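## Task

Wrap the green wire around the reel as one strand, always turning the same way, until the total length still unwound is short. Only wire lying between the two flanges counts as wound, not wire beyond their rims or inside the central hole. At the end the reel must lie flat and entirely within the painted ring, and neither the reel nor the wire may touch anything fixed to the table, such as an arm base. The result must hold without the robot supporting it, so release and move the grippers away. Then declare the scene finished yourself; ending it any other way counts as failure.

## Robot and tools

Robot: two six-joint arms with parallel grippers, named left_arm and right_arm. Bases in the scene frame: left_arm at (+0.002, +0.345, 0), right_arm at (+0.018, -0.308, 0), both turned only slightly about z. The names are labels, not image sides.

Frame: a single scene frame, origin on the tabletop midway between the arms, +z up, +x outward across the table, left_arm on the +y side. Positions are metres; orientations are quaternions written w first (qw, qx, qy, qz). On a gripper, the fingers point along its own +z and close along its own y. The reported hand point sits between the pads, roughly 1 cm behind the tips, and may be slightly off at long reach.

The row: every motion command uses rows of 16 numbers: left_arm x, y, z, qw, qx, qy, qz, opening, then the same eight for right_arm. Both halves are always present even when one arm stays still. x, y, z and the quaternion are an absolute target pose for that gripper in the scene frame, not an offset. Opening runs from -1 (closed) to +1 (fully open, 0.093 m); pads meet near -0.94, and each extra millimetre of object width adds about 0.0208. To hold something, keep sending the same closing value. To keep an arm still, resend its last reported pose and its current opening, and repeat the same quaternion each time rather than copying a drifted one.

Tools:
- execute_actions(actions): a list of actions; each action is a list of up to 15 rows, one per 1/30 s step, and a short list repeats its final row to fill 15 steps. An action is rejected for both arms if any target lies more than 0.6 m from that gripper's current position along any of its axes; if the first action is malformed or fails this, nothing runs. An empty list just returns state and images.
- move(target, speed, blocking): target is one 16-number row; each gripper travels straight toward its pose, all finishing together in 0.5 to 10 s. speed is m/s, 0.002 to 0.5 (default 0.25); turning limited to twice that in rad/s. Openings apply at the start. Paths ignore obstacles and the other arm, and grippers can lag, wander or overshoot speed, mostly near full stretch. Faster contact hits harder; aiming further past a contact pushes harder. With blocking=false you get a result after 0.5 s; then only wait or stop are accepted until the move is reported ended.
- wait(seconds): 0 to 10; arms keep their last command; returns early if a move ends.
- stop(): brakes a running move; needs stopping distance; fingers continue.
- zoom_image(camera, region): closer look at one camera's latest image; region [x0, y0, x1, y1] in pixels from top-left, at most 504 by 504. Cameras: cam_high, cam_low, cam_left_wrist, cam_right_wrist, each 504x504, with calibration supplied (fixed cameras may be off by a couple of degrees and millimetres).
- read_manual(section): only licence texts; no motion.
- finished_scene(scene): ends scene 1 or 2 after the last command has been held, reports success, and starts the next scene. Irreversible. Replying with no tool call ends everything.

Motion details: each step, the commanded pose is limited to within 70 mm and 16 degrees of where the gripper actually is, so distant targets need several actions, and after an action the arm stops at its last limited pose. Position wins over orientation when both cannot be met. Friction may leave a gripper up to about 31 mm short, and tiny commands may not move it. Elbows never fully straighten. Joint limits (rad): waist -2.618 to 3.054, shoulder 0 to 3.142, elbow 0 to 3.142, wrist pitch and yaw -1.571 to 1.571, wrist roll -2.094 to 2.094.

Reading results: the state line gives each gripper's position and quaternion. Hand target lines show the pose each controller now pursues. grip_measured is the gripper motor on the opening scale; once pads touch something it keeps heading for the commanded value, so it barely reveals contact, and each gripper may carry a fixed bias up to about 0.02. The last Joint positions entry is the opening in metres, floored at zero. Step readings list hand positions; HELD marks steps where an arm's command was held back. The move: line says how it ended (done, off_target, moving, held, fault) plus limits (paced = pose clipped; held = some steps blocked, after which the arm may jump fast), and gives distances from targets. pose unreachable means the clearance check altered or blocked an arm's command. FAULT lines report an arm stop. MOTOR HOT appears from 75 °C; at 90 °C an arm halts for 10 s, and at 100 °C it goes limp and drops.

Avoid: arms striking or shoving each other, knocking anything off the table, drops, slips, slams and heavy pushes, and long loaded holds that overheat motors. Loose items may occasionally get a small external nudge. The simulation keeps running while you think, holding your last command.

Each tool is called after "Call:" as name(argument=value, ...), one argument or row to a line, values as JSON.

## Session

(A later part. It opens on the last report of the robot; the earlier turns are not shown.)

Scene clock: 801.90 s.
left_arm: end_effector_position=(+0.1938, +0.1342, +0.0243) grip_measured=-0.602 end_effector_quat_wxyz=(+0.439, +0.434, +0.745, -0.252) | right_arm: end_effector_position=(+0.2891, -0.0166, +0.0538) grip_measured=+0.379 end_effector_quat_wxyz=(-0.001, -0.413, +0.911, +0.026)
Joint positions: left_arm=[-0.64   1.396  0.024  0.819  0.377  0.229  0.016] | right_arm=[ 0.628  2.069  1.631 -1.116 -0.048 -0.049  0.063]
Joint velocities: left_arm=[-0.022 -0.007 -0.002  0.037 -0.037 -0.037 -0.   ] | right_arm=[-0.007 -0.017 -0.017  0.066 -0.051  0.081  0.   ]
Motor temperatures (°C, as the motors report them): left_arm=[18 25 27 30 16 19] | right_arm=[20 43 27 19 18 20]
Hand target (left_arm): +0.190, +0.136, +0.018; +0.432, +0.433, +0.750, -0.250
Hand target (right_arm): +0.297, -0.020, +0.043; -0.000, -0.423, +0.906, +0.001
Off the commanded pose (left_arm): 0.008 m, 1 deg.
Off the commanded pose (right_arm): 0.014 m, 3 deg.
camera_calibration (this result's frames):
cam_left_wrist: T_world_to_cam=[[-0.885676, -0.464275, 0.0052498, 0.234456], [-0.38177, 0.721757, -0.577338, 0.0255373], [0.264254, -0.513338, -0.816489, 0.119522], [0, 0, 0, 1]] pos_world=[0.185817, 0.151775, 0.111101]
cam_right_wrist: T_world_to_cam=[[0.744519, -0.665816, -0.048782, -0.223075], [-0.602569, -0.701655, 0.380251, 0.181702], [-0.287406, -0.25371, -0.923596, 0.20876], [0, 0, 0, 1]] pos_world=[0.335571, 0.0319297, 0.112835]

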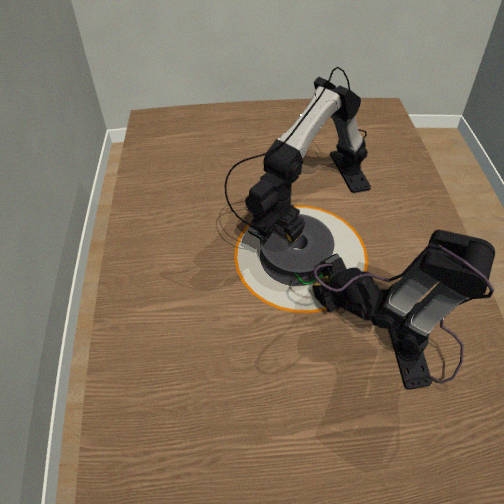

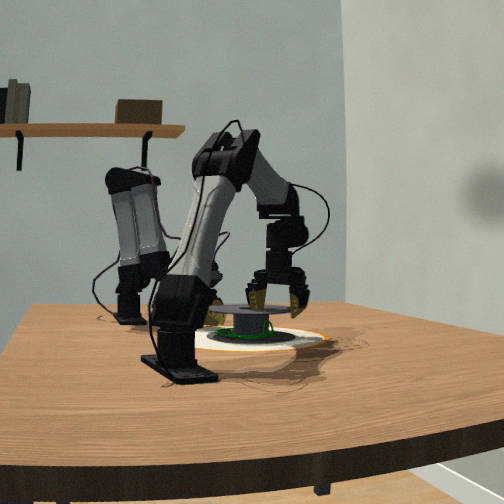

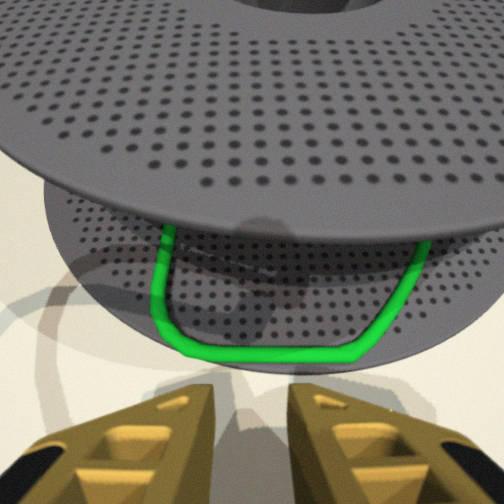

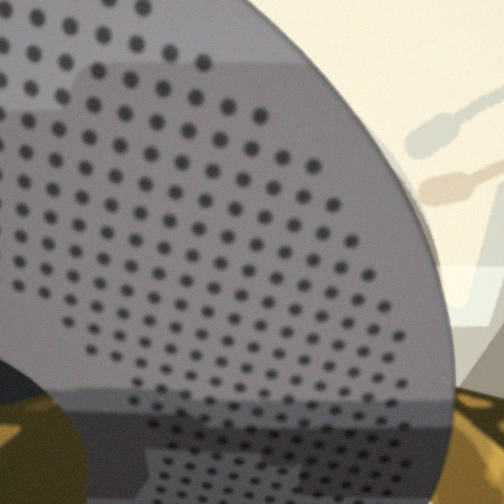

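Call:
execute_actions(
  actions=[
    [[0.196,0.126,0.016,0.433,0.433,0.75,-0.25,-0.6,0.297,-0.020,0.043,0,-0.4226,0.9063,0,0.3]],
    [[0.197,0.122,0.014,0.433,0.433,0.75,-0.25,-0.6,0.297,-0.020,0.043,0,-0.4226,0.9063,0,0.3]],
  ],
)

Scene clock: 804.87 s.
left_arm: end_effector_position=(+0.1919, +0.1263, +0.0128) grip_measured=-0.602 end_effector_quat_wxyz=(+0.428, +0.435, +0.751, -0.252) | right_arm: end_effector_position=(+0.2891, -0.0166, +0.0538) grip_measured=+0.379 end_effector_quat_wxyz=(-0.001, -0.413, +0.911, +0.026)
Joint positions: left_arm=[-0.688  1.523  0.035  0.92   0.34   0.202  0.016] | right_arm=[ 0.628  2.069  1.631 -1.116 -0.048 -0.049  0.063]
Joint velocities: left_arm=[-0.007  0.007  0.007 -0.007 -0.081  0.007 -0.001] | right_arm=[ 0.012  0.007 -0.007 -0.066 -0.007 -0.022 -0.   ]
Motor temperatures (°C, as the motors report them): left_arm=[18 24 27 30 16 19] | right_arm=[20 43 28 19 18 20]
Hand target (left_arm): +0.197, +0.122, +0.014; +0.433, +0.433, +0.750, -0.250
Hand target (right_arm): +0.297, -0.020, +0.043; -0.000, -0.423, +0.906, +0.001
Off the commanded pose (left_arm): 0.007 m, 1 deg.
Off the commanded pose (right_arm): 0.014 m, 3 deg.
Step readings (end_effector_position; steps 1 to 15: 1st action; 16 to 30: 2nd action):
0: left_arm (+0.1938, +0.1342, +0.0243) | right_arm (+0.2891, -0.0166, +0.0538)
1: left_arm (+0.1934, +0.1336, +0.0231) | right_arm (+0.2891, -0.0166, +0.0538)
2: left_arm (+0.1920, +0.1318, +0.0203) | right_arm (+0.2891, -0.0166, +0.0538)
4: left_arm (+0.1885, +0.1312, +0.0130) | right_arm (+0.2891, -0.0166, +0.0538)
8: left_arm (+0.1897, +0.1305, +0.0129) | right_arm (+0.2891, -0.0166, +0.0538)
15: left_arm (+0.1909, +0.1305, +0.0136) | right_arm (+0.2891, -0.0166, +0.0538)
16: left_arm (+0.1908, +0.1300, +0.0131) | right_arm (+0.2891, -0.0166, +0.0538)
17: left_arm (+0.1906, +0.1289, +0.0124) | right_arm (+0.2891, -0.0166, +0.0538)
19: left_arm (+0.1912, +0.1273, +0.0127) | right_arm (+0.2891, -0.0166, +0.0538)
23: left_arm (+0.1917, +0.1265, +0.0127) | right_arm (+0.2891, -0.0166, +0.0538)
30: end_effector_position above
camera_calibration (this result's frames):
cam_left_wrist: T_world_to_cam=[[-0.886542, -0.462303, 0.0178586, 0.228895], [-0.39216, 0.730431, -0.559179, 0.0246145], [0.245466, -0.50274, -0.828854, 0.108989], [0, 0, 0, 1]] pos_world=[0.185825, 0.142633, 0.100012]
cam_right_wrist: T_world_to_cam=[[0.744519, -0.665816, -0.048782, -0.223075], [-0.602569, -0.701655, 0.380251, 0.181702], [-0.287406, -0.25371, -0.923596, 0.20876], [0, 0, 0, 1]] pos_world=[0.335571, 0.0319297, 0.112835]

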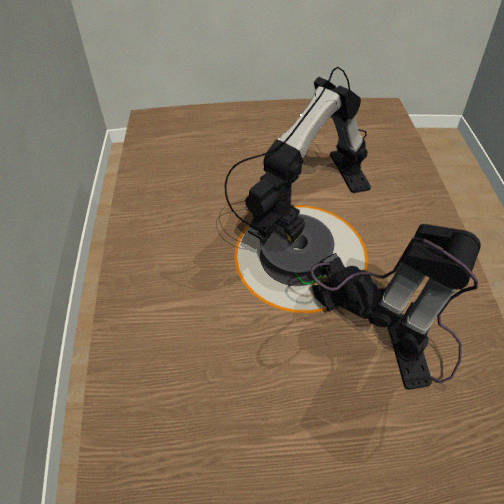

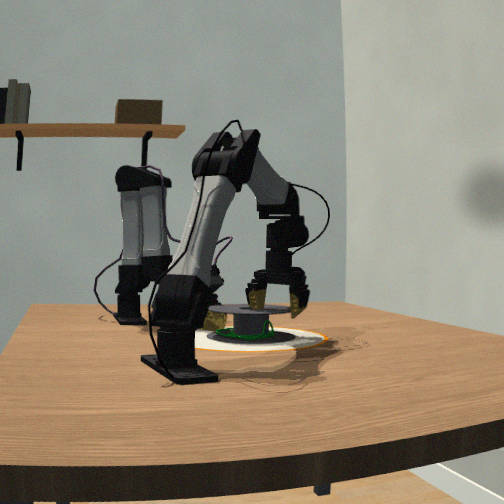

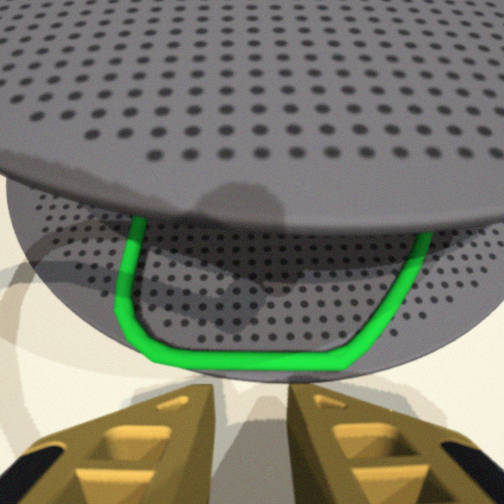

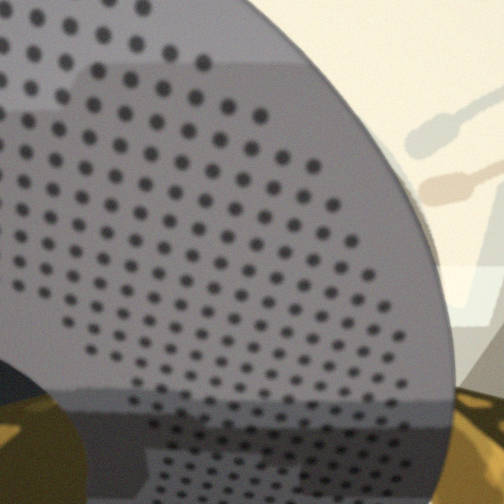

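Call:
execute_actions(
  actions=[
    [[0.197,0.122,0.028,0.433,0.433,0.75,-0.25,-0.6,0.297,-0.020,0.043,0,-0.4226,0.9063,0,0.3]],
  ],
)

Scene clock: 805.63 s.
left_arm: end_effector_position=(+0.1926, +0.1263, +0.0197) grip_measured=-0.602 end_effector_quat_wxyz=(+0.424, +0.434, +0.754, -0.251) | right_arm: end_effector_position=(+0.2891, -0.0166, +0.0538) grip_measured=+0.379 end_effector_quat_wxyz=(-0.001, -0.413, +0.911, +0.026)
Joint positions: left_arm=[-0.688  1.421  0.055  0.789  0.337  0.2    0.016] | right_arm=[ 0.628  2.069  1.631 -1.116 -0.048 -0.049  0.063]
Joint velocities: left_arm=[ 0.007  0.012 -0.017 -0.11  -0.007 -0.037  0.   ] | right_arm=[-0.007  0.002 -0.002  0.051 -0.022 -0.037 -0.001]
Motor temperatures (°C, as the motors report them): left_arm=[18 24 27 30 16 19] | right_arm=[20 43 28 19 18 20]
Hand target (left_arm): +0.197, +0.122, +0.028; +0.434, +0.433, +0.750, -0.250
Hand target (right_arm): +0.297, -0.020, +0.043; -0.000, -0.423, +0.906, +0.001
Off the commanded pose (left_arm): 0.010 m, 1 deg.
Off the commanded pose (right_arm): 0.014 m, 3 deg.
Step readings (end_effector_position):
0: left_arm (+0.1919, +0.1263, +0.0128) | right_arm (+0.2891, -0.0166, +0.0538)
1: left_arm (+0.1921, +0.1262, +0.0138) | right_arm (+0.2891, -0.0166, +0.0538)
2: left_arm (+0.1923, +0.1261, +0.0169) | right_arm (+0.2891, -0.0166, +0.0538)
4: left_arm (+0.1943, +0.1246, +0.0241) | right_arm (+0.2891, -0.0166, +0.0538)
8: left_arm (+0.1958, +0.1236, +0.0265) | right_arm (+0.2891, -0.0166, +0.0538)
15: end_effector_position above
camera_calibration (this result's frames):
cam_left_wrist: T_world_to_cam=[[-0.885034, -0.464991, 0.0223281, 0.229272], [-0.398834, 0.73263, -0.55153, 0.0295817], [0.240099, -0.497028, -0.833856, 0.114949], [0, 0, 0, 1]] pos_world=[0.187112, 0.14207, 0.107047]
cam_right_wrist: T_world_to_cam=[[0.744519, -0.665816, -0.048782, -0.223075], [-0.602569, -0.701655, 0.380251, 0.181702], [-0.287406, -0.25371, -0.923596, 0.20876], [0, 0, 0, 1]] pos_world=[0.335571, 0.0319297, 0.112835]

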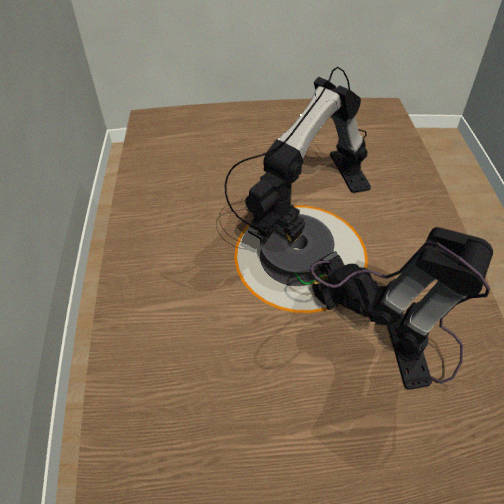

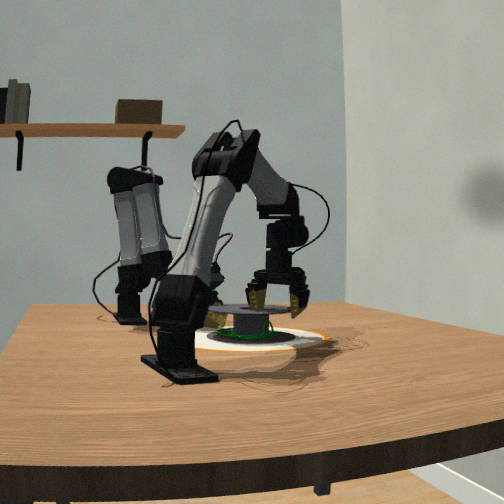

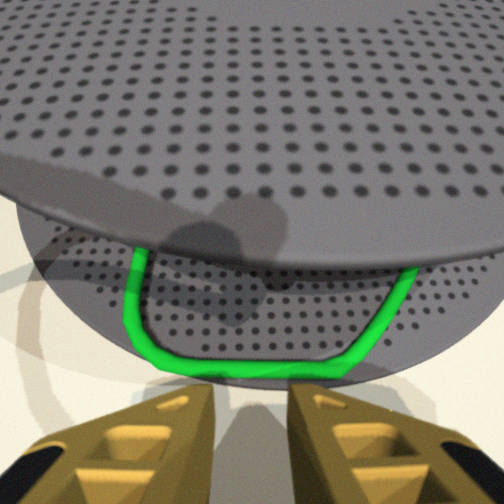

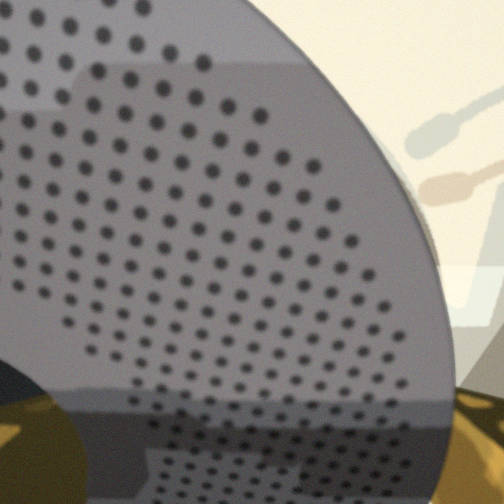

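Call:
execute_actions(
  actions=[
    [[0.200,0.118,0.026,0.433,0.433,0.75,-0.25,-0.6,0.297,-0.020,0.043,0,-0.4226,0.9063,0,0.3]],
  ],
)

Scene clock: 806.53 s.
left_arm: end_effector_position=(+0.1947, +0.1229, +0.0221) grip_measured=-0.602 end_effector_quat_wxyz=(+0.425, +0.434, +0.753, -0.251) | right_arm: end_effector_position=(+0.2891, -0.0166, +0.0538) grip_measured=+0.379 end_effector_quat_wxyz=(-0.001, -0.413, +0.911, +0.026)
Joint positions: left_arm=[-0.696  1.421  0.069  0.78   0.33   0.196  0.016] | right_arm=[ 0.628  2.069  1.631 -1.116 -0.048 -0.049  0.063]
Joint velocities: left_arm=[-0.022  0.002 -0.007  0.007  0.007  0.051  0.   ] | right_arm=[-0.017  0.002 -0.007 -0.022  0.022 -0.022  0.002]
Motor temperatures (°C, as the motors report them): left_arm=[18 24 27 30 16 19] | right_arm=[20 43 28 19 18 20]
Hand target (left_arm): +0.200, +0.118, +0.026; +0.433, +0.433, +0.750, -0.250
Hand target (right_arm): +0.297, -0.020, +0.043; -0.000, -0.423, +0.906, +0.001
Off the commanded pose (left_arm): 0.008 m, 1 deg.
Off the commanded pose (right_arm): 0.014 m, 3 deg.
Step readings (end_effector_position):
0: left_arm (+0.1918, +0.1269, +0.0180) | right_arm (+0.2891, -0.0166, +0.0538)
1: left_arm (+0.1918, +0.1265, +0.0183) | right_arm (+0.2891, -0.0166, +0.0538)
2: left_arm (+0.1922, +0.1254, +0.0192) | right_arm (+0.2891, -0.0166, +0.0538)
4: left_arm (+0.1935, +0.1235, +0.0211) | right_arm (+0.2891, -0.0166, +0.0538)
8: left_arm (+0.1945, +0.1228, +0.0221) | right_arm (+0.2891, -0.0166, +0.0538)
15: end_effector_position above
camera_calibration (this result's frames):
cam_left_wrist: T_world_to_cam=[[-0.885519, -0.464187, 0.019677, 0.229608], [-0.39602, 0.731976, -0.554418, 0.0337914], [0.242951, -0.49874, -0.832006, 0.11439], [0, 0, 0, 1]] pos_world=[0.188914, 0.138898, 0.10939]
cam_right_wrist: T_world_to_cam=[[0.744519, -0.665816, -0.048782, -0.223075], [-0.602569, -0.701655, 0.380251, 0.181702], [-0.287406, -0.25371, -0.923596, 0.20876], [0, 0, 0, 1]] pos_world=[0.335571, 0.0319297, 0.112835]

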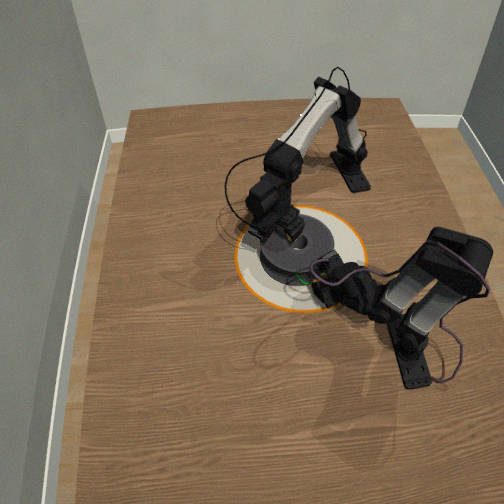

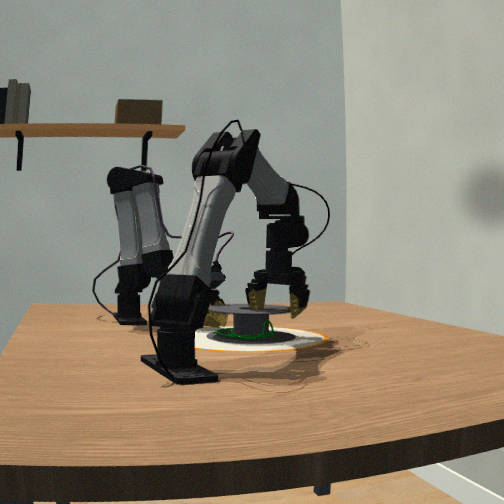

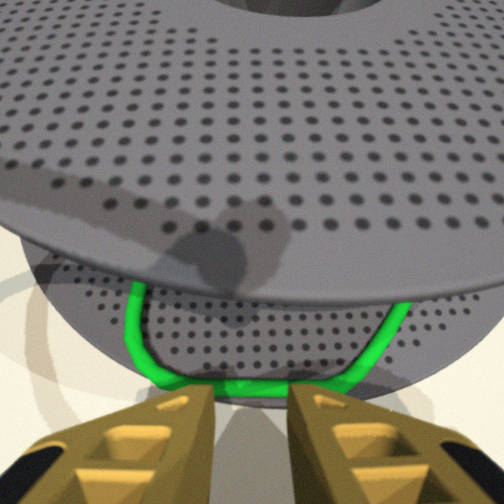

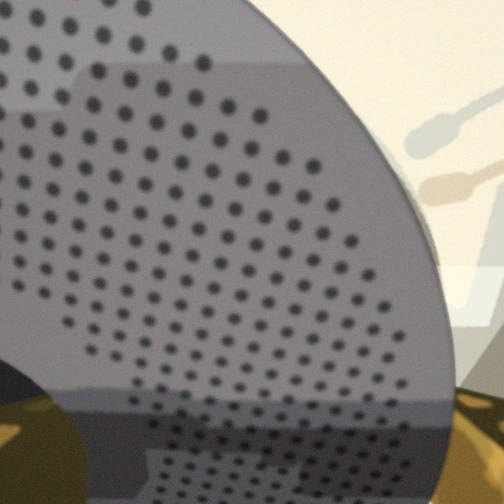

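Call:
execute_actions(
  actions=[
    [[0.203,0.112,0.020,0.433,0.433,0.75,-0.25,-0.6,0.297,-0.020,0.043,0,-0.4226,0.9063,0,0.3]],
  ],
)

Scene clock: 807.30 s.
left_arm: end_effector_position=(+0.1971, +0.1177, +0.0164) grip_measured=-0.602 end_effector_quat_wxyz=(+0.423, +0.435, +0.755, -0.250) | right_arm: end_effector_position=(+0.2891, -0.0166, +0.0538) grip_measured=+0.379 end_effector_quat_wxyz=(-0.001, -0.413, +0.911, +0.026)
Joint positions: left_arm=[-0.713  1.501  0.083  0.843  0.317  0.188  0.016] | right_arm=[ 0.628  2.069  1.631 -1.116 -0.048 -0.049  0.063]
Joint velocities: left_arm=[ 0.007  0.002 -0.022  0.007  0.007 -0.007 -0.   ] | right_arm=[-0.007  0.007 -0.017  0.022 -0.022 -0.022 -0.   ]
Motor temperatures (°C, as the motors report them): left_arm=[18 24 27 30 16 19] | right_arm=[20 43 28 19 18 20]
Hand target (left_arm): +0.203, +0.112, +0.021; +0.433, +0.433, +0.750, -0.250
Hand target (right_arm): +0.297, -0.020, +0.043; -0.000, -0.423, +0.906, +0.001
Off the commanded pose (left_arm): 0.009 m, 1 deg.
Off the commanded pose (right_arm): 0.014 m, 3 deg.
Step readings (end_effector_position):
0: left_arm (+0.1947, +0.1230, +0.0221) | right_arm (+0.2891, -0.0166, +0.0538)
1: left_arm (+0.1950, +0.1222, +0.0215) | right_arm (+0.2891, -0.0166, +0.0538)
2: left_arm (+0.1951, +0.1205, +0.0194) | right_arm (+0.2891, -0.0166, +0.0538)
4: left_arm (+0.1947, +0.1190, +0.0147) | right_arm (+0.2891, -0.0166, +0.0538)
8: left_arm (+0.1956, +0.1184, +0.0144) | right_arm (+0.2891, -0.0166, +0.0538)
15: end_effector_position above
camera_calibration (this result's frames):
cam_left_wrist: T_world_to_cam=[[-0.885686, -0.46379, 0.0214077, 0.229372], [-0.397974, 0.734636, -0.549478, 0.0354493], [0.239116, -0.495185, -0.835234, 0.106864], [0, 0, 0, 1]] pos_world=[0.191707, 0.133256, 0.103825]
cam_right_wrist: T_world_to_cam=[[0.744519, -0.665816, -0.048782, -0.223075], [-0.602569, -0.701655, 0.380251, 0.181702], [-0.287406, -0.25371, -0.923596, 0.20876], [0, 0, 0, 1]] pos_world=[0.335571, 0.0319297, 0.112835]

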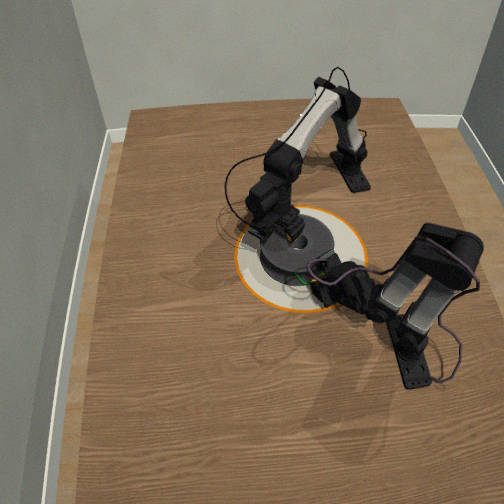

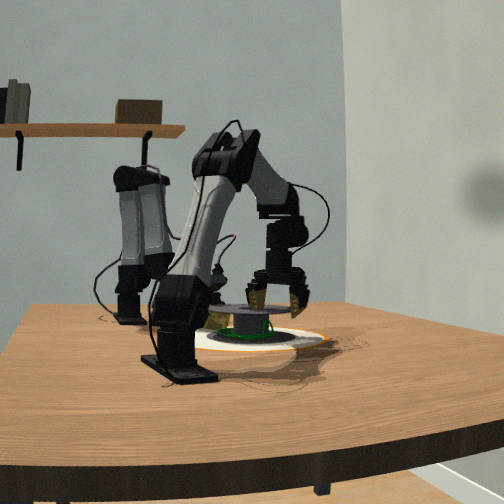

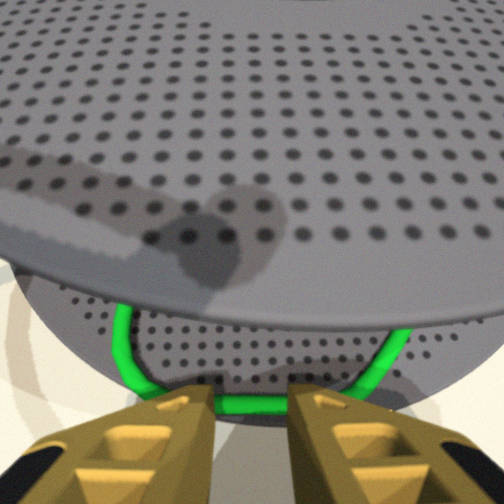

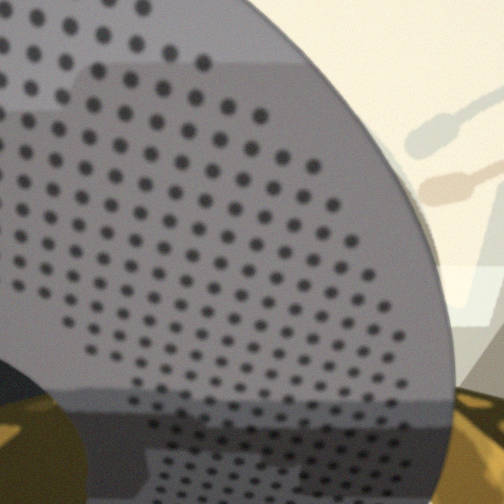

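Call:
execute_actions(
  actions=[
    [[0.205,0.108,0.024,0.433,0.433,0.75,-0.25,-0.6,0.297,-0.020,0.043,0,-0.4226,0.9063,0,0.3]],
  ],
)

Scene clock: 810.33 s.
left_arm: end_effector_position=(+0.2012, +0.1121, +0.0217) grip_measured=-0.602 end_effector_quat_wxyz=(+0.430, +0.434, +0.750, -0.251) | right_arm: end_effector_position=(+0.2891, -0.0166, +0.0538) grip_measured=+0.379 end_effector_quat_wxyz=(-0.001, -0.413, +0.911, +0.026)
Joint positions: left_arm=[-0.724  1.502  0.102  0.843  0.307  0.182  0.016] | right_arm=[ 0.628  2.069  1.631 -1.116 -0.048 -0.049  0.063]
Joint velocities: left_arm=[ 0.017 -0.007  0.012 -0.022 -0.051 -0.037 -0.   ] | right_arm=[-0.007  0.007 -0.007 -0.007 -0.007 -0.022  0.   ]
Motor temperatures (°C, as the motors report them): left_arm=[18 24 27 30 16 19] | right_arm=[20 43 28 19 18 20]
Hand target (left_arm): +0.205, +0.108, +0.024; +0.433, +0.433, +0.750, -0.250
Hand target (right_arm): +0.297, -0.020, +0.043; -0.000, -0.423, +0.906, +0.001
Off the commanded pose (left_arm): 0.006 m, 0 deg.
Off the commanded pose (right_arm): 0.014 m, 3 deg.
Step readings (end_effector_position):
0: left_arm (+0.1975, +0.1175, +0.0170) | right_arm (+0.2891, -0.0166, +0.0538)
1: left_arm (+0.1976, +0.1169, +0.0172) | right_arm (+0.2891, -0.0166, +0.0538)
2: left_arm (+0.1980, +0.1156, +0.0179) | right_arm (+0.2891, -0.0166, +0.0538)
4: left_arm (+0.1995, +0.1129, +0.0204) | right_arm (+0.2891, -0.0166, +0.0538)
8: left_arm (+0.2010, +0.1119, +0.0218) | right_arm (+0.2891, -0.0166, +0.0538)
15: end_effector_position above
camera_calibration (this result's frames):
cam_left_wrist: T_world_to_cam=[[-0.885727, -0.46398, 0.0145105, 0.230472], [-0.39093, 0.728691, -0.562302, 0.0436496], [0.250323, -0.503719, -0.826805, 0.106058], [0, 0, 0, 1]] pos_world=[0.194651, 0.128551, 0.10889]
cam_right_wrist: T_world_to_cam=[[0.744519, -0.665816, -0.048782, -0.223075], [-0.602569, -0.701655, 0.380251, 0.181702], [-0.287406, -0.25371, -0.923596, 0.20876], [0, 0, 0, 1]] pos_world=[0.335571, 0.0319297, 0.112835]

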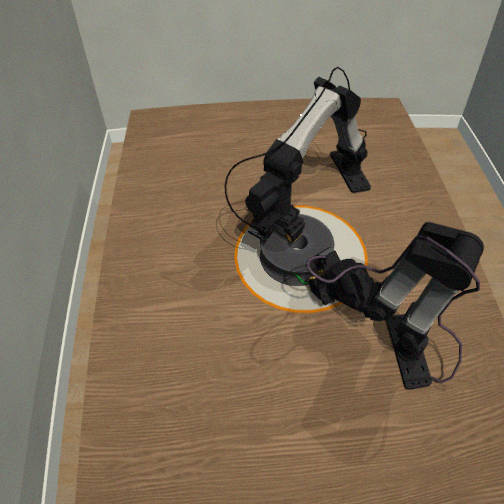

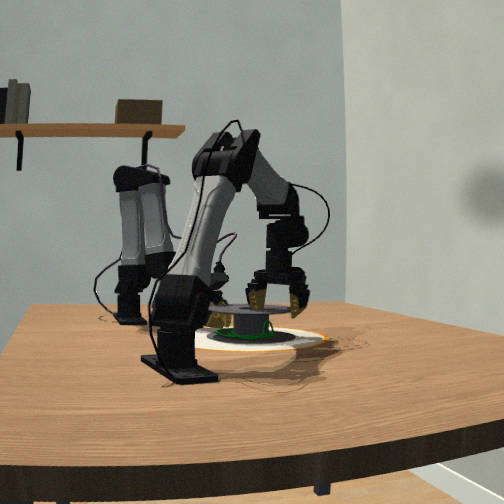

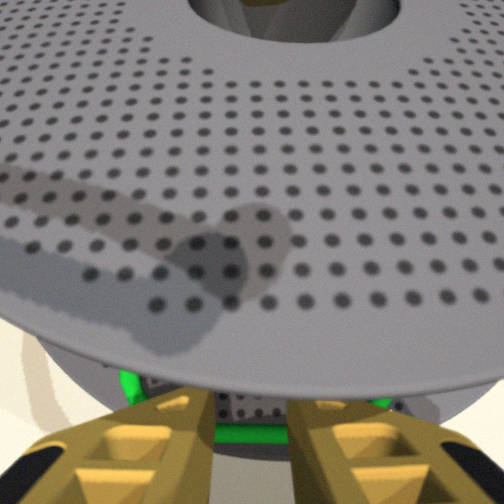

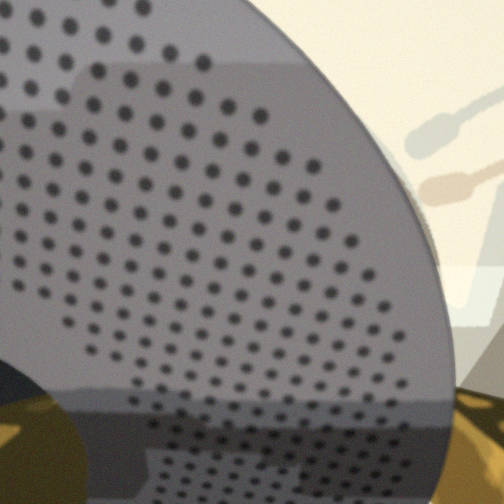

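Call:
execute_actions(
  actions=[
    [[0.195,0.122,0.024,0.433,0.433,0.75,-0.25,-0.6,0.297,-0.020,0.043,0,-0.4226,0.9063,0,0.3]],
  ],
)

Scene clock: 813.70 s.
left_arm: end_effector_position=(+0.1983, +0.1186, +0.0232) grip_measured=-0.602 end_effector_quat_wxyz=(+0.434, +0.432, +0.751, -0.248) | right_arm: end_effector_position=(+0.2891, -0.0166, +0.0538) grip_measured=+0.379 end_effector_quat_wxyz=(-0.001, -0.413, +0.911, +0.026)
Joint positions: left_arm=[-0.713  1.459  0.076  0.832  0.306  0.186  0.016] | right_arm=[ 0.628  2.069  1.631 -1.116 -0.048 -0.049  0.063]
Joint velocities: left_arm=[-0.007 -0.002 -0.002 -0.037 -0.066 -0.022  0.   ] | right_arm=[ 0.002  0.002  0.002  0.007  0.022  0.007 -0.   ]
Motor temperatures (°C, as the motors report them): left_arm=[18 24 27 30 16 19] | right_arm=[20 43 28 19 18 20]
Hand target (left_arm): +0.195, +0.122, +0.024; +0.433, +0.433, +0.750, -0.250
Hand target (right_arm): +0.297, -0.020, +0.043; -0.000, -0.423, +0.906, +0.001
Off the commanded pose (left_arm): 0.005 m, 0 deg.
Off the commanded pose (right_arm): 0.014 m, 3 deg.
Step readings (end_effector_position):
0: left_arm (+0.2013, +0.1121, +0.0217) | right_arm (+0.2891, -0.0166, +0.0538)
1: left_arm (+0.2009, +0.1129, +0.0219) | right_arm (+0.2891, -0.0166, +0.0538)
2: left_arm (+0.2003, +0.1145, +0.0226) | right_arm (+0.2891, -0.0166, +0.0538)
4: left_arm (+0.1989, +0.1173, +0.0230) | right_arm (+0.2891, -0.0166, +0.0538)
8: left_arm (+0.1985, +0.1184, +0.0235) | right_arm (+0.2891, -0.0166, +0.0538)
15: end_effector_position above
camera_calibration (this result's frames):
cam_left_wrist: T_world_to_cam=[[-0.881823, -0.471496, 0.00894576, 0.231102], [-0.393285, 0.724815, -0.565658, 0.0396009], [0.260222, -0.502328, -0.824591, 0.109139], [0, 0, 0, 1]] pos_world=[0.190965, 0.135084, 0.110328]
cam_right_wrist: T_world_to_cam=[[0.744519, -0.665816, -0.048782, -0.223075], [-0.602569, -0.701655, 0.380251, 0.181702], [-0.287406, -0.25371, -0.923596, 0.20876], [0, 0, 0, 1]] pos_world=[0.335571, 0.0319297, 0.112835]

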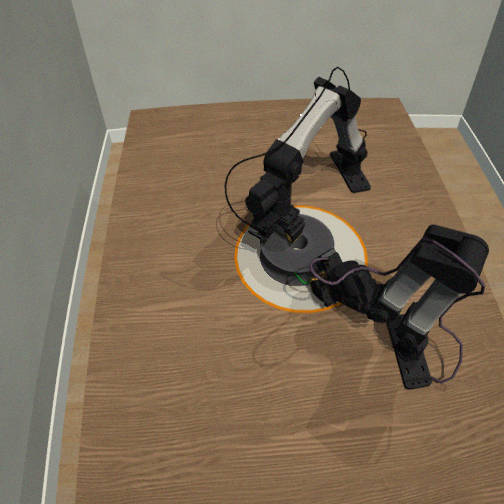

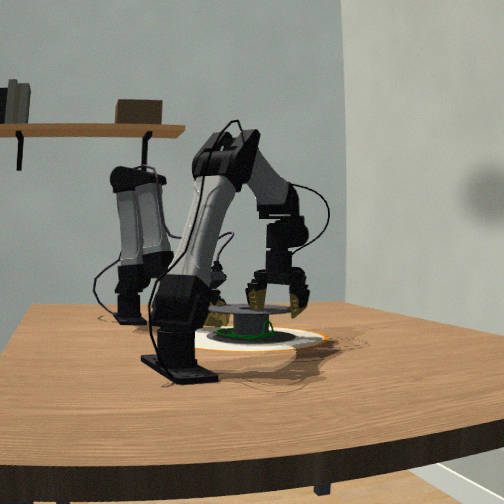

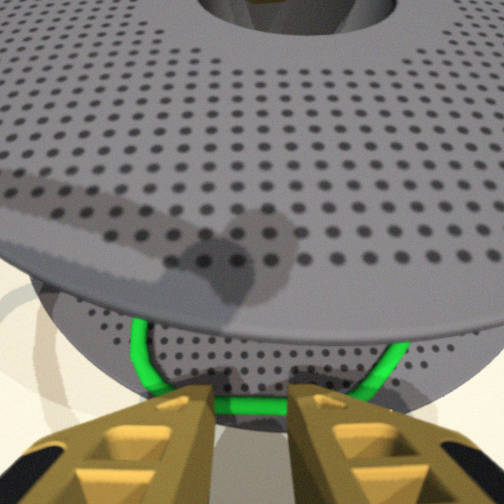

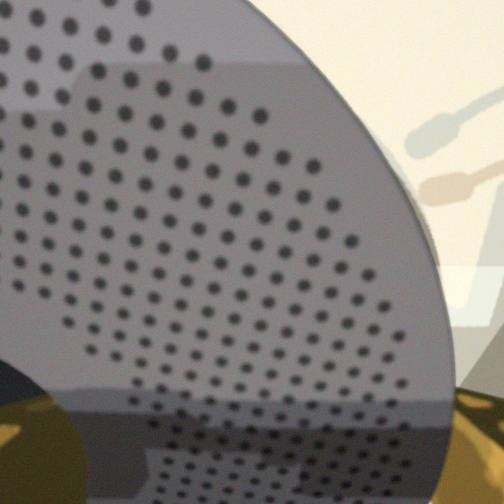

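Call:
execute_actions(
  actions=[
    [[0.204,0.109,0.023,0.433,0.433,0.75,-0.25,-0.6,0.297,-0.020,0.043,0,-0.4226,0.9063,0,0.3]],
    [[0.209,0.100,0.022,0.433,0.433,0.75,-0.25,-0.6,0.297,-0.020,0.043,0,-0.4226,0.9063,0,0.3]],
  ],
)

Scene clock: 815.10 s.
left_arm: end_effector_position=(+0.2039, +0.1053, +0.0195) grip_measured=-0.602 end_effector_quat_wxyz=(+0.425, +0.435, +0.753, -0.250) | right_arm: end_effector_position=(+0.2891, -0.0166, +0.0538) grip_measured=+0.379 end_effector_quat_wxyz=(-0.001, -0.413, +0.911, +0.026)
Joint positions: left_arm=[-0.743  1.536  0.131  0.84   0.291  0.171  0.016] | right_arm=[ 0.628  2.069  1.631 -1.116 -0.048 -0.049  0.063]
Joint velocities: left_arm=[ 0.007  0.012 -0.012 -0.022  0.022 -0.051  0.   ] | right_arm=[ 0.002 -0.007 -0.022 -0.037 -0.037 -0.081 -0.   ]
Motor temperatures (°C, as the motors report them): left_arm=[18 24 27 30 16 19] | right_arm=[20 43 28 19 18 20]
Hand target (left_arm): +0.209, +0.100, +0.022; +0.433, +0.433, +0.750, -0.250
Hand target (right_arm): +0.297, -0.020, +0.043; -0.000, -0.423, +0.906, +0.001
Off the commanded pose (left_arm): 0.008 m, 1 deg.
Off the commanded pose (right_arm): 0.014 m, 3 deg.
Step readings (end_effector_position; steps 1 to 15: 1st action; 16 to 30: 2nd action):
0: left_arm (+0.1981, +0.1186, +0.0230) | right_arm (+0.2891, -0.0166, +0.0538)
1: left_arm (+0.1982, +0.1182, +0.0227) | right_arm (+0.2891, -0.0166, +0.0538)
2: left_arm (+0.1983, +0.1167, +0.0223) | right_arm (+0.2891, -0.0166, +0.0538)
4: left_arm (+0.1991, +0.1146, +0.0218) | right_arm (+0.2891, -0.0166, +0.0538)
8: left_arm (+0.1993, +0.1140, +0.0213) | right_arm (+0.2891, -0.0166, +0.0538)
15: left_arm (+0.1993, +0.1140, +0.0213) | right_arm (+0.2891, -0.0166, +0.0538)
16: left_arm (+0.1998, +0.1130, +0.0209) | right_arm (+0.2891, -0.0166, +0.0538)
17: left_arm (+0.2004, +0.1104, +0.0201) | right_arm (+0.2891, -0.0166, +0.0538)
19: left_arm (+0.2024, +0.1061, +0.0202) | right_arm (+0.2891, -0.0166, +0.0538)
23: left_arm (+0.2035, +0.1052, +0.0193) | right_arm (+0.2891, -0.0166, +0.0538)
30: end_effector_position above
camera_calibration (this result's frames):
cam_left_wrist: T_world_to_cam=[[-0.885791, -0.463698, 0.018925, 0.229667], [-0.395535, 0.732995, -0.553416, 0.0486483], [0.242746, -0.497697, -0.83269, 0.101188], [0, 0, 0, 1]] pos_world=[0.198117, 0.121198, 0.106834]
cam_right_wrist: T_world_to_cam=[[0.744519, -0.665816, -0.048782, -0.223075], [-0.602569, -0.701655, 0.380251, 0.181702], [-0.287406, -0.25371, -0.923596, 0.20876], [0, 0, 0, 1]] pos_world=[0.335571, 0.0319297, 0.112835]

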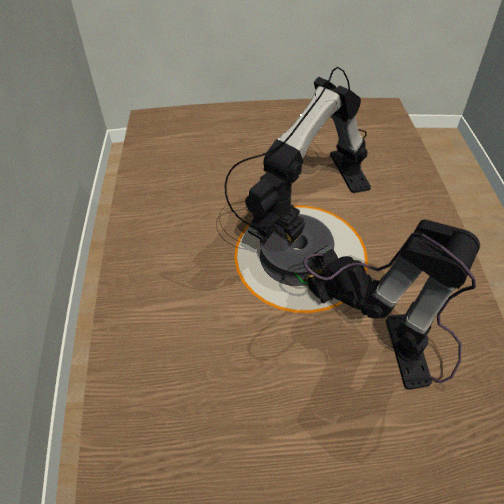

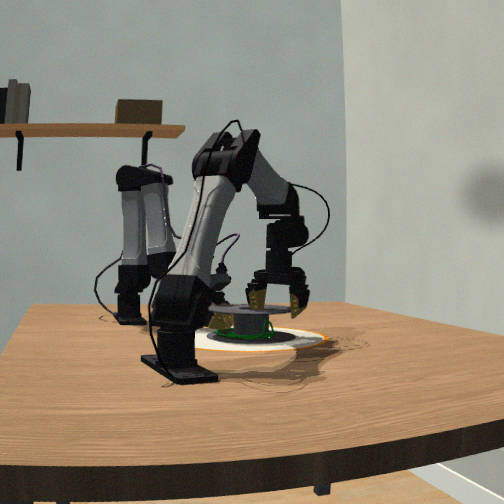

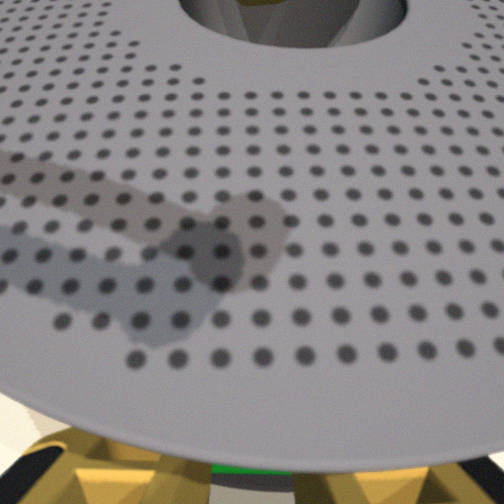

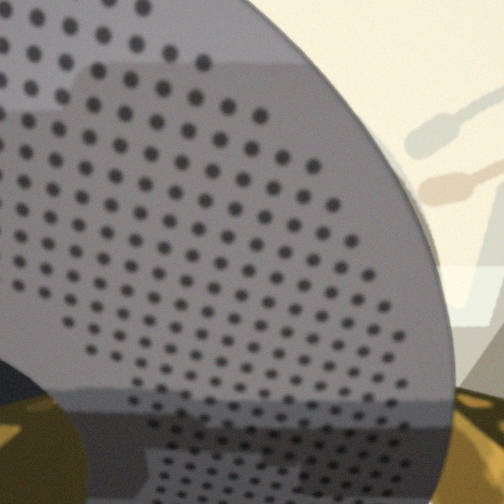

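Call:
execute_actions(
  actions=[
    [[0.204,0.105,0.032,0.433,0.433,0.75,-0.25,-0.6,0.297,-0.020,0.043,0,-0.4226,0.9063,0,0.3]],
    [[0.194,0.122,0.028,0.433,0.433,0.75,-0.25,-0.6,0.297,-0.020,0.043,0,-0.4226,0.9063,0,0.3]],
  ],
)

Scene clock: 816.90 s.
left_arm: end_effector_position=(+0.1964, +0.1195, +0.0260) grip_measured=-0.602 end_effector_quat_wxyz=(+0.432, +0.432, +0.752, -0.248) | right_arm: end_effector_position=(+0.2891, -0.0166, +0.0538) grip_measured=+0.379 end_effector_quat_wxyz=(-0.001, -0.413, +0.911, +0.026)
Joint positions: left_arm=[-0.717  1.409  0.077  0.775  0.303  0.184  0.016] | right_arm=[ 0.628  2.069  1.631 -1.116 -0.048 -0.049  0.063]
Joint velocities: left_arm=[-0.012  0.007 -0.002 -0.037  0.007 -0.037  0.   ] | right_arm=[ 0.007 -0.007 -0.002  0.022  0.007 -0.022  0.001]
Motor temperatures (°C, as the motors report them): left_arm=[18 24 27 31 16 19] | right_arm=[20 43 28 19 18 20]
Hand target (left_arm): +0.194, +0.122, +0.028; +0.433, +0.433, +0.750, -0.250
Hand target (right_arm): +0.297, -0.020, +0.043; -0.000, -0.423, +0.906, +0.001
Off the commanded pose (left_arm): 0.004 m, 0 deg.
Off the commanded pose (right_arm): 0.014 m, 3 deg.
Step readings (end_effector_position; steps 1 to 15: 1st action; 16 to 30: 2nd action):
0: left_arm (+0.2039, +0.1054, +0.0195) | right_arm (+0.2891, -0.0166, +0.0538)
1: left_arm (+0.2037, +0.1057, +0.0201) | right_arm (+0.2891, -0.0166, +0.0538)
2: left_arm (+0.2036, +0.1058, +0.0221) | right_arm (+0.2891, -0.0166, +0.0538)
4: left_arm (+0.2045, +0.1050, +0.0281) | right_arm (+0.2891, -0.0166, +0.0538)
8: left_arm (+0.2042, +0.1052, +0.0296) | right_arm (+0.2891, -0.0166, +0.0538)
15: left_arm (+0.2027, +0.1066, +0.0263) | right_arm (+0.2891, -0.0166, +0.0538)
16: left_arm (+0.2019, +0.1080, +0.0262) | right_arm (+0.2891, -0.0166, +0.0538)
17: left_arm (+0.2008, +0.1116, +0.0260) | right_arm (+0.2891, -0.0166, +0.0538)
19: left_arm (+0.1978, +0.1177, +0.0242) | right_arm (+0.2891, -0.0166, +0.0538)
23: left_arm (+0.1965, +0.1199, +0.0250) | right_arm (+0.2891, -0.0166, +0.0538)
30: end_effector_position above
camera_calibration (this result's frames):
cam_left_wrist: T_world_to_cam=[[-0.881508, -0.472043, 0.0109589, 0.229782], [-0.396108, 0.726674, -0.561288, 0.040008], [0.256988, -0.49912, -0.827548, 0.112719], [0, 0, 0, 1]] pos_world=[0.189435, 0.135655, 0.113218]
cam_right_wrist: T_world_to_cam=[[0.744519, -0.665816, -0.048782, -0.223075], [-0.602569, -0.701655, 0.380251, 0.181702], [-0.287406, -0.25371, -0.923596, 0.20876], [0, 0, 0, 1]] pos_world=[0.335571, 0.0319297, 0.112835]

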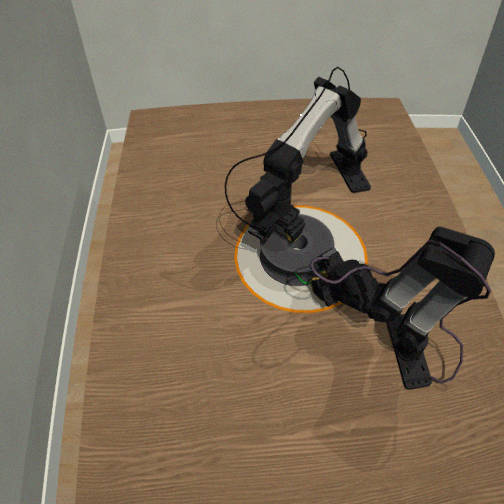

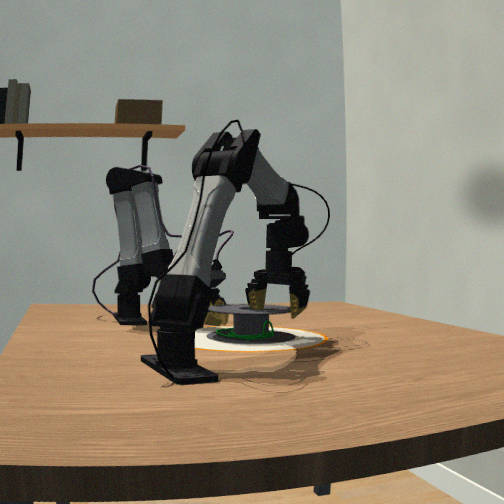

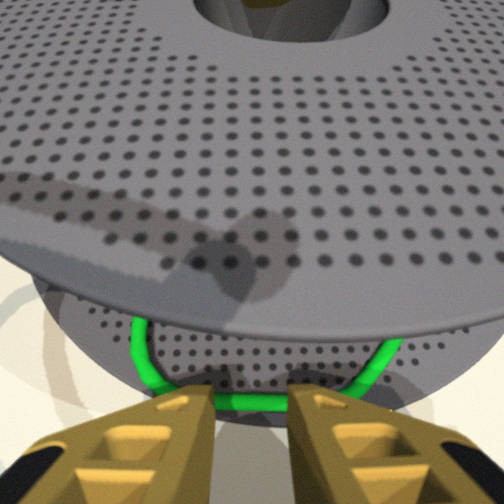

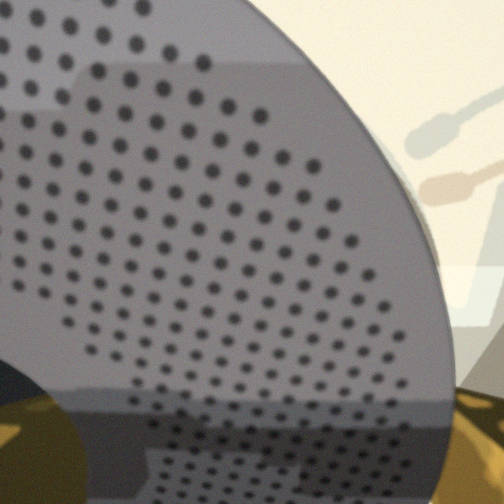

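Call:
execute_actions(
  actions=[
    [[0.196,0.120,0.016,0.433,0.433,0.75,-0.25,-0.6,0.297,-0.020,0.043,0,-0.4226,0.9063,0,0.3]],
  ],
)

Scene clock: 817.97 s.
left_arm: end_effector_position=(+0.1997, +0.1165, +0.0218) grip_measured=-0.602 end_effector_quat_wxyz=(+0.437, +0.432, +0.749, -0.249) | right_arm: end_effector_position=(+0.2891, -0.0166, +0.0538) grip_measured=+0.379 end_effector_quat_wxyz=(-0.001, -0.413, +0.911, +0.026)
Joint positions: left_arm=[-0.717  1.5    0.077  0.879  0.303  0.185  0.016] | right_arm=[ 0.628  2.069  1.631 -1.116 -0.048 -0.049  0.063]
Joint velocities: left_arm=[ 0.012  0.012 -0.017  0.037 -0.081  0.051  0.   ] | right_arm=[-0.007  0.002 -0.012 -0.022  0.022  0.051  0.   ]
Motor temperatures (°C, as the motors report them): left_arm=[18 24 27 31 16 19] | right_arm=[20 43 28 19 18 20]
Hand target (left_arm): +0.196, +0.120, +0.017; +0.433, +0.433, +0.750, -0.250
Hand target (right_arm): +0.297, -0.020, +0.043; -0.000, -0.423, +0.906, +0.001
Off the commanded pose (left_arm): 0.008 m, 1 deg.
Off the commanded pose (right_arm): 0.014 m, 3 deg.
Step readings (end_effector_position):
0: left_arm (+0.1963, +0.1194, +0.0261) | right_arm (+0.2891, -0.0166, +0.0538)
1: left_arm (+0.1967, +0.1190, +0.0258) | right_arm (+0.2891, -0.0166, +0.0538)
2: left_arm (+0.1971, +0.1187, +0.0238) | right_arm (+0.2891, -0.0166, +0.0538)
4: left_arm (+0.1964, +0.1193, +0.0179) | right_arm (+0.2891, -0.0166, +0.0538)
8: left_arm (+0.1972, +0.1186, +0.0169) | right_arm (+0.2891, -0.0166, +0.0538)
15: end_effector_position above
camera_calibration (this result's frames):
cam_left_wrist: T_world_to_cam=[[-0.88217, -0.470899, 0.00540563, 0.231537], [-0.389216, 0.722589, -0.571294, 0.0404308], [0.265116, -0.506083, -0.820728, 0.105917], [0, 0, 0, 1]] pos_world=[0.191911, 0.133419, 0.108776]
cam_right_wrist: T_world_to_cam=[[0.744519, -0.665816, -0.048782, -0.223075], [-0.602569, -0.701655, 0.380251, 0.181702], [-0.287406, -0.25371, -0.923596, 0.20876], [0, 0, 0, 1]] pos_world=[0.335571, 0.0319297, 0.112835]

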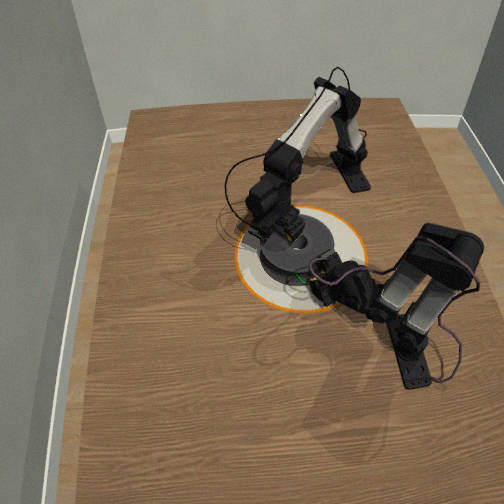

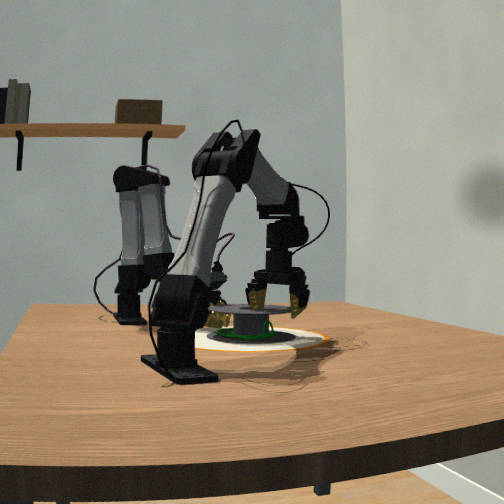

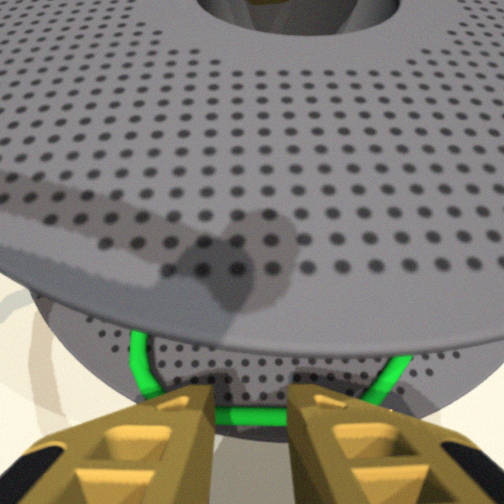

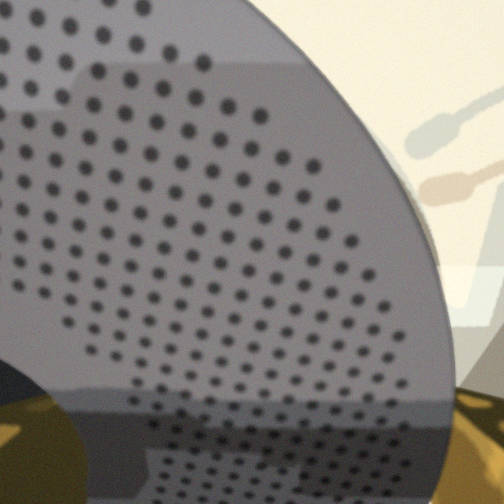

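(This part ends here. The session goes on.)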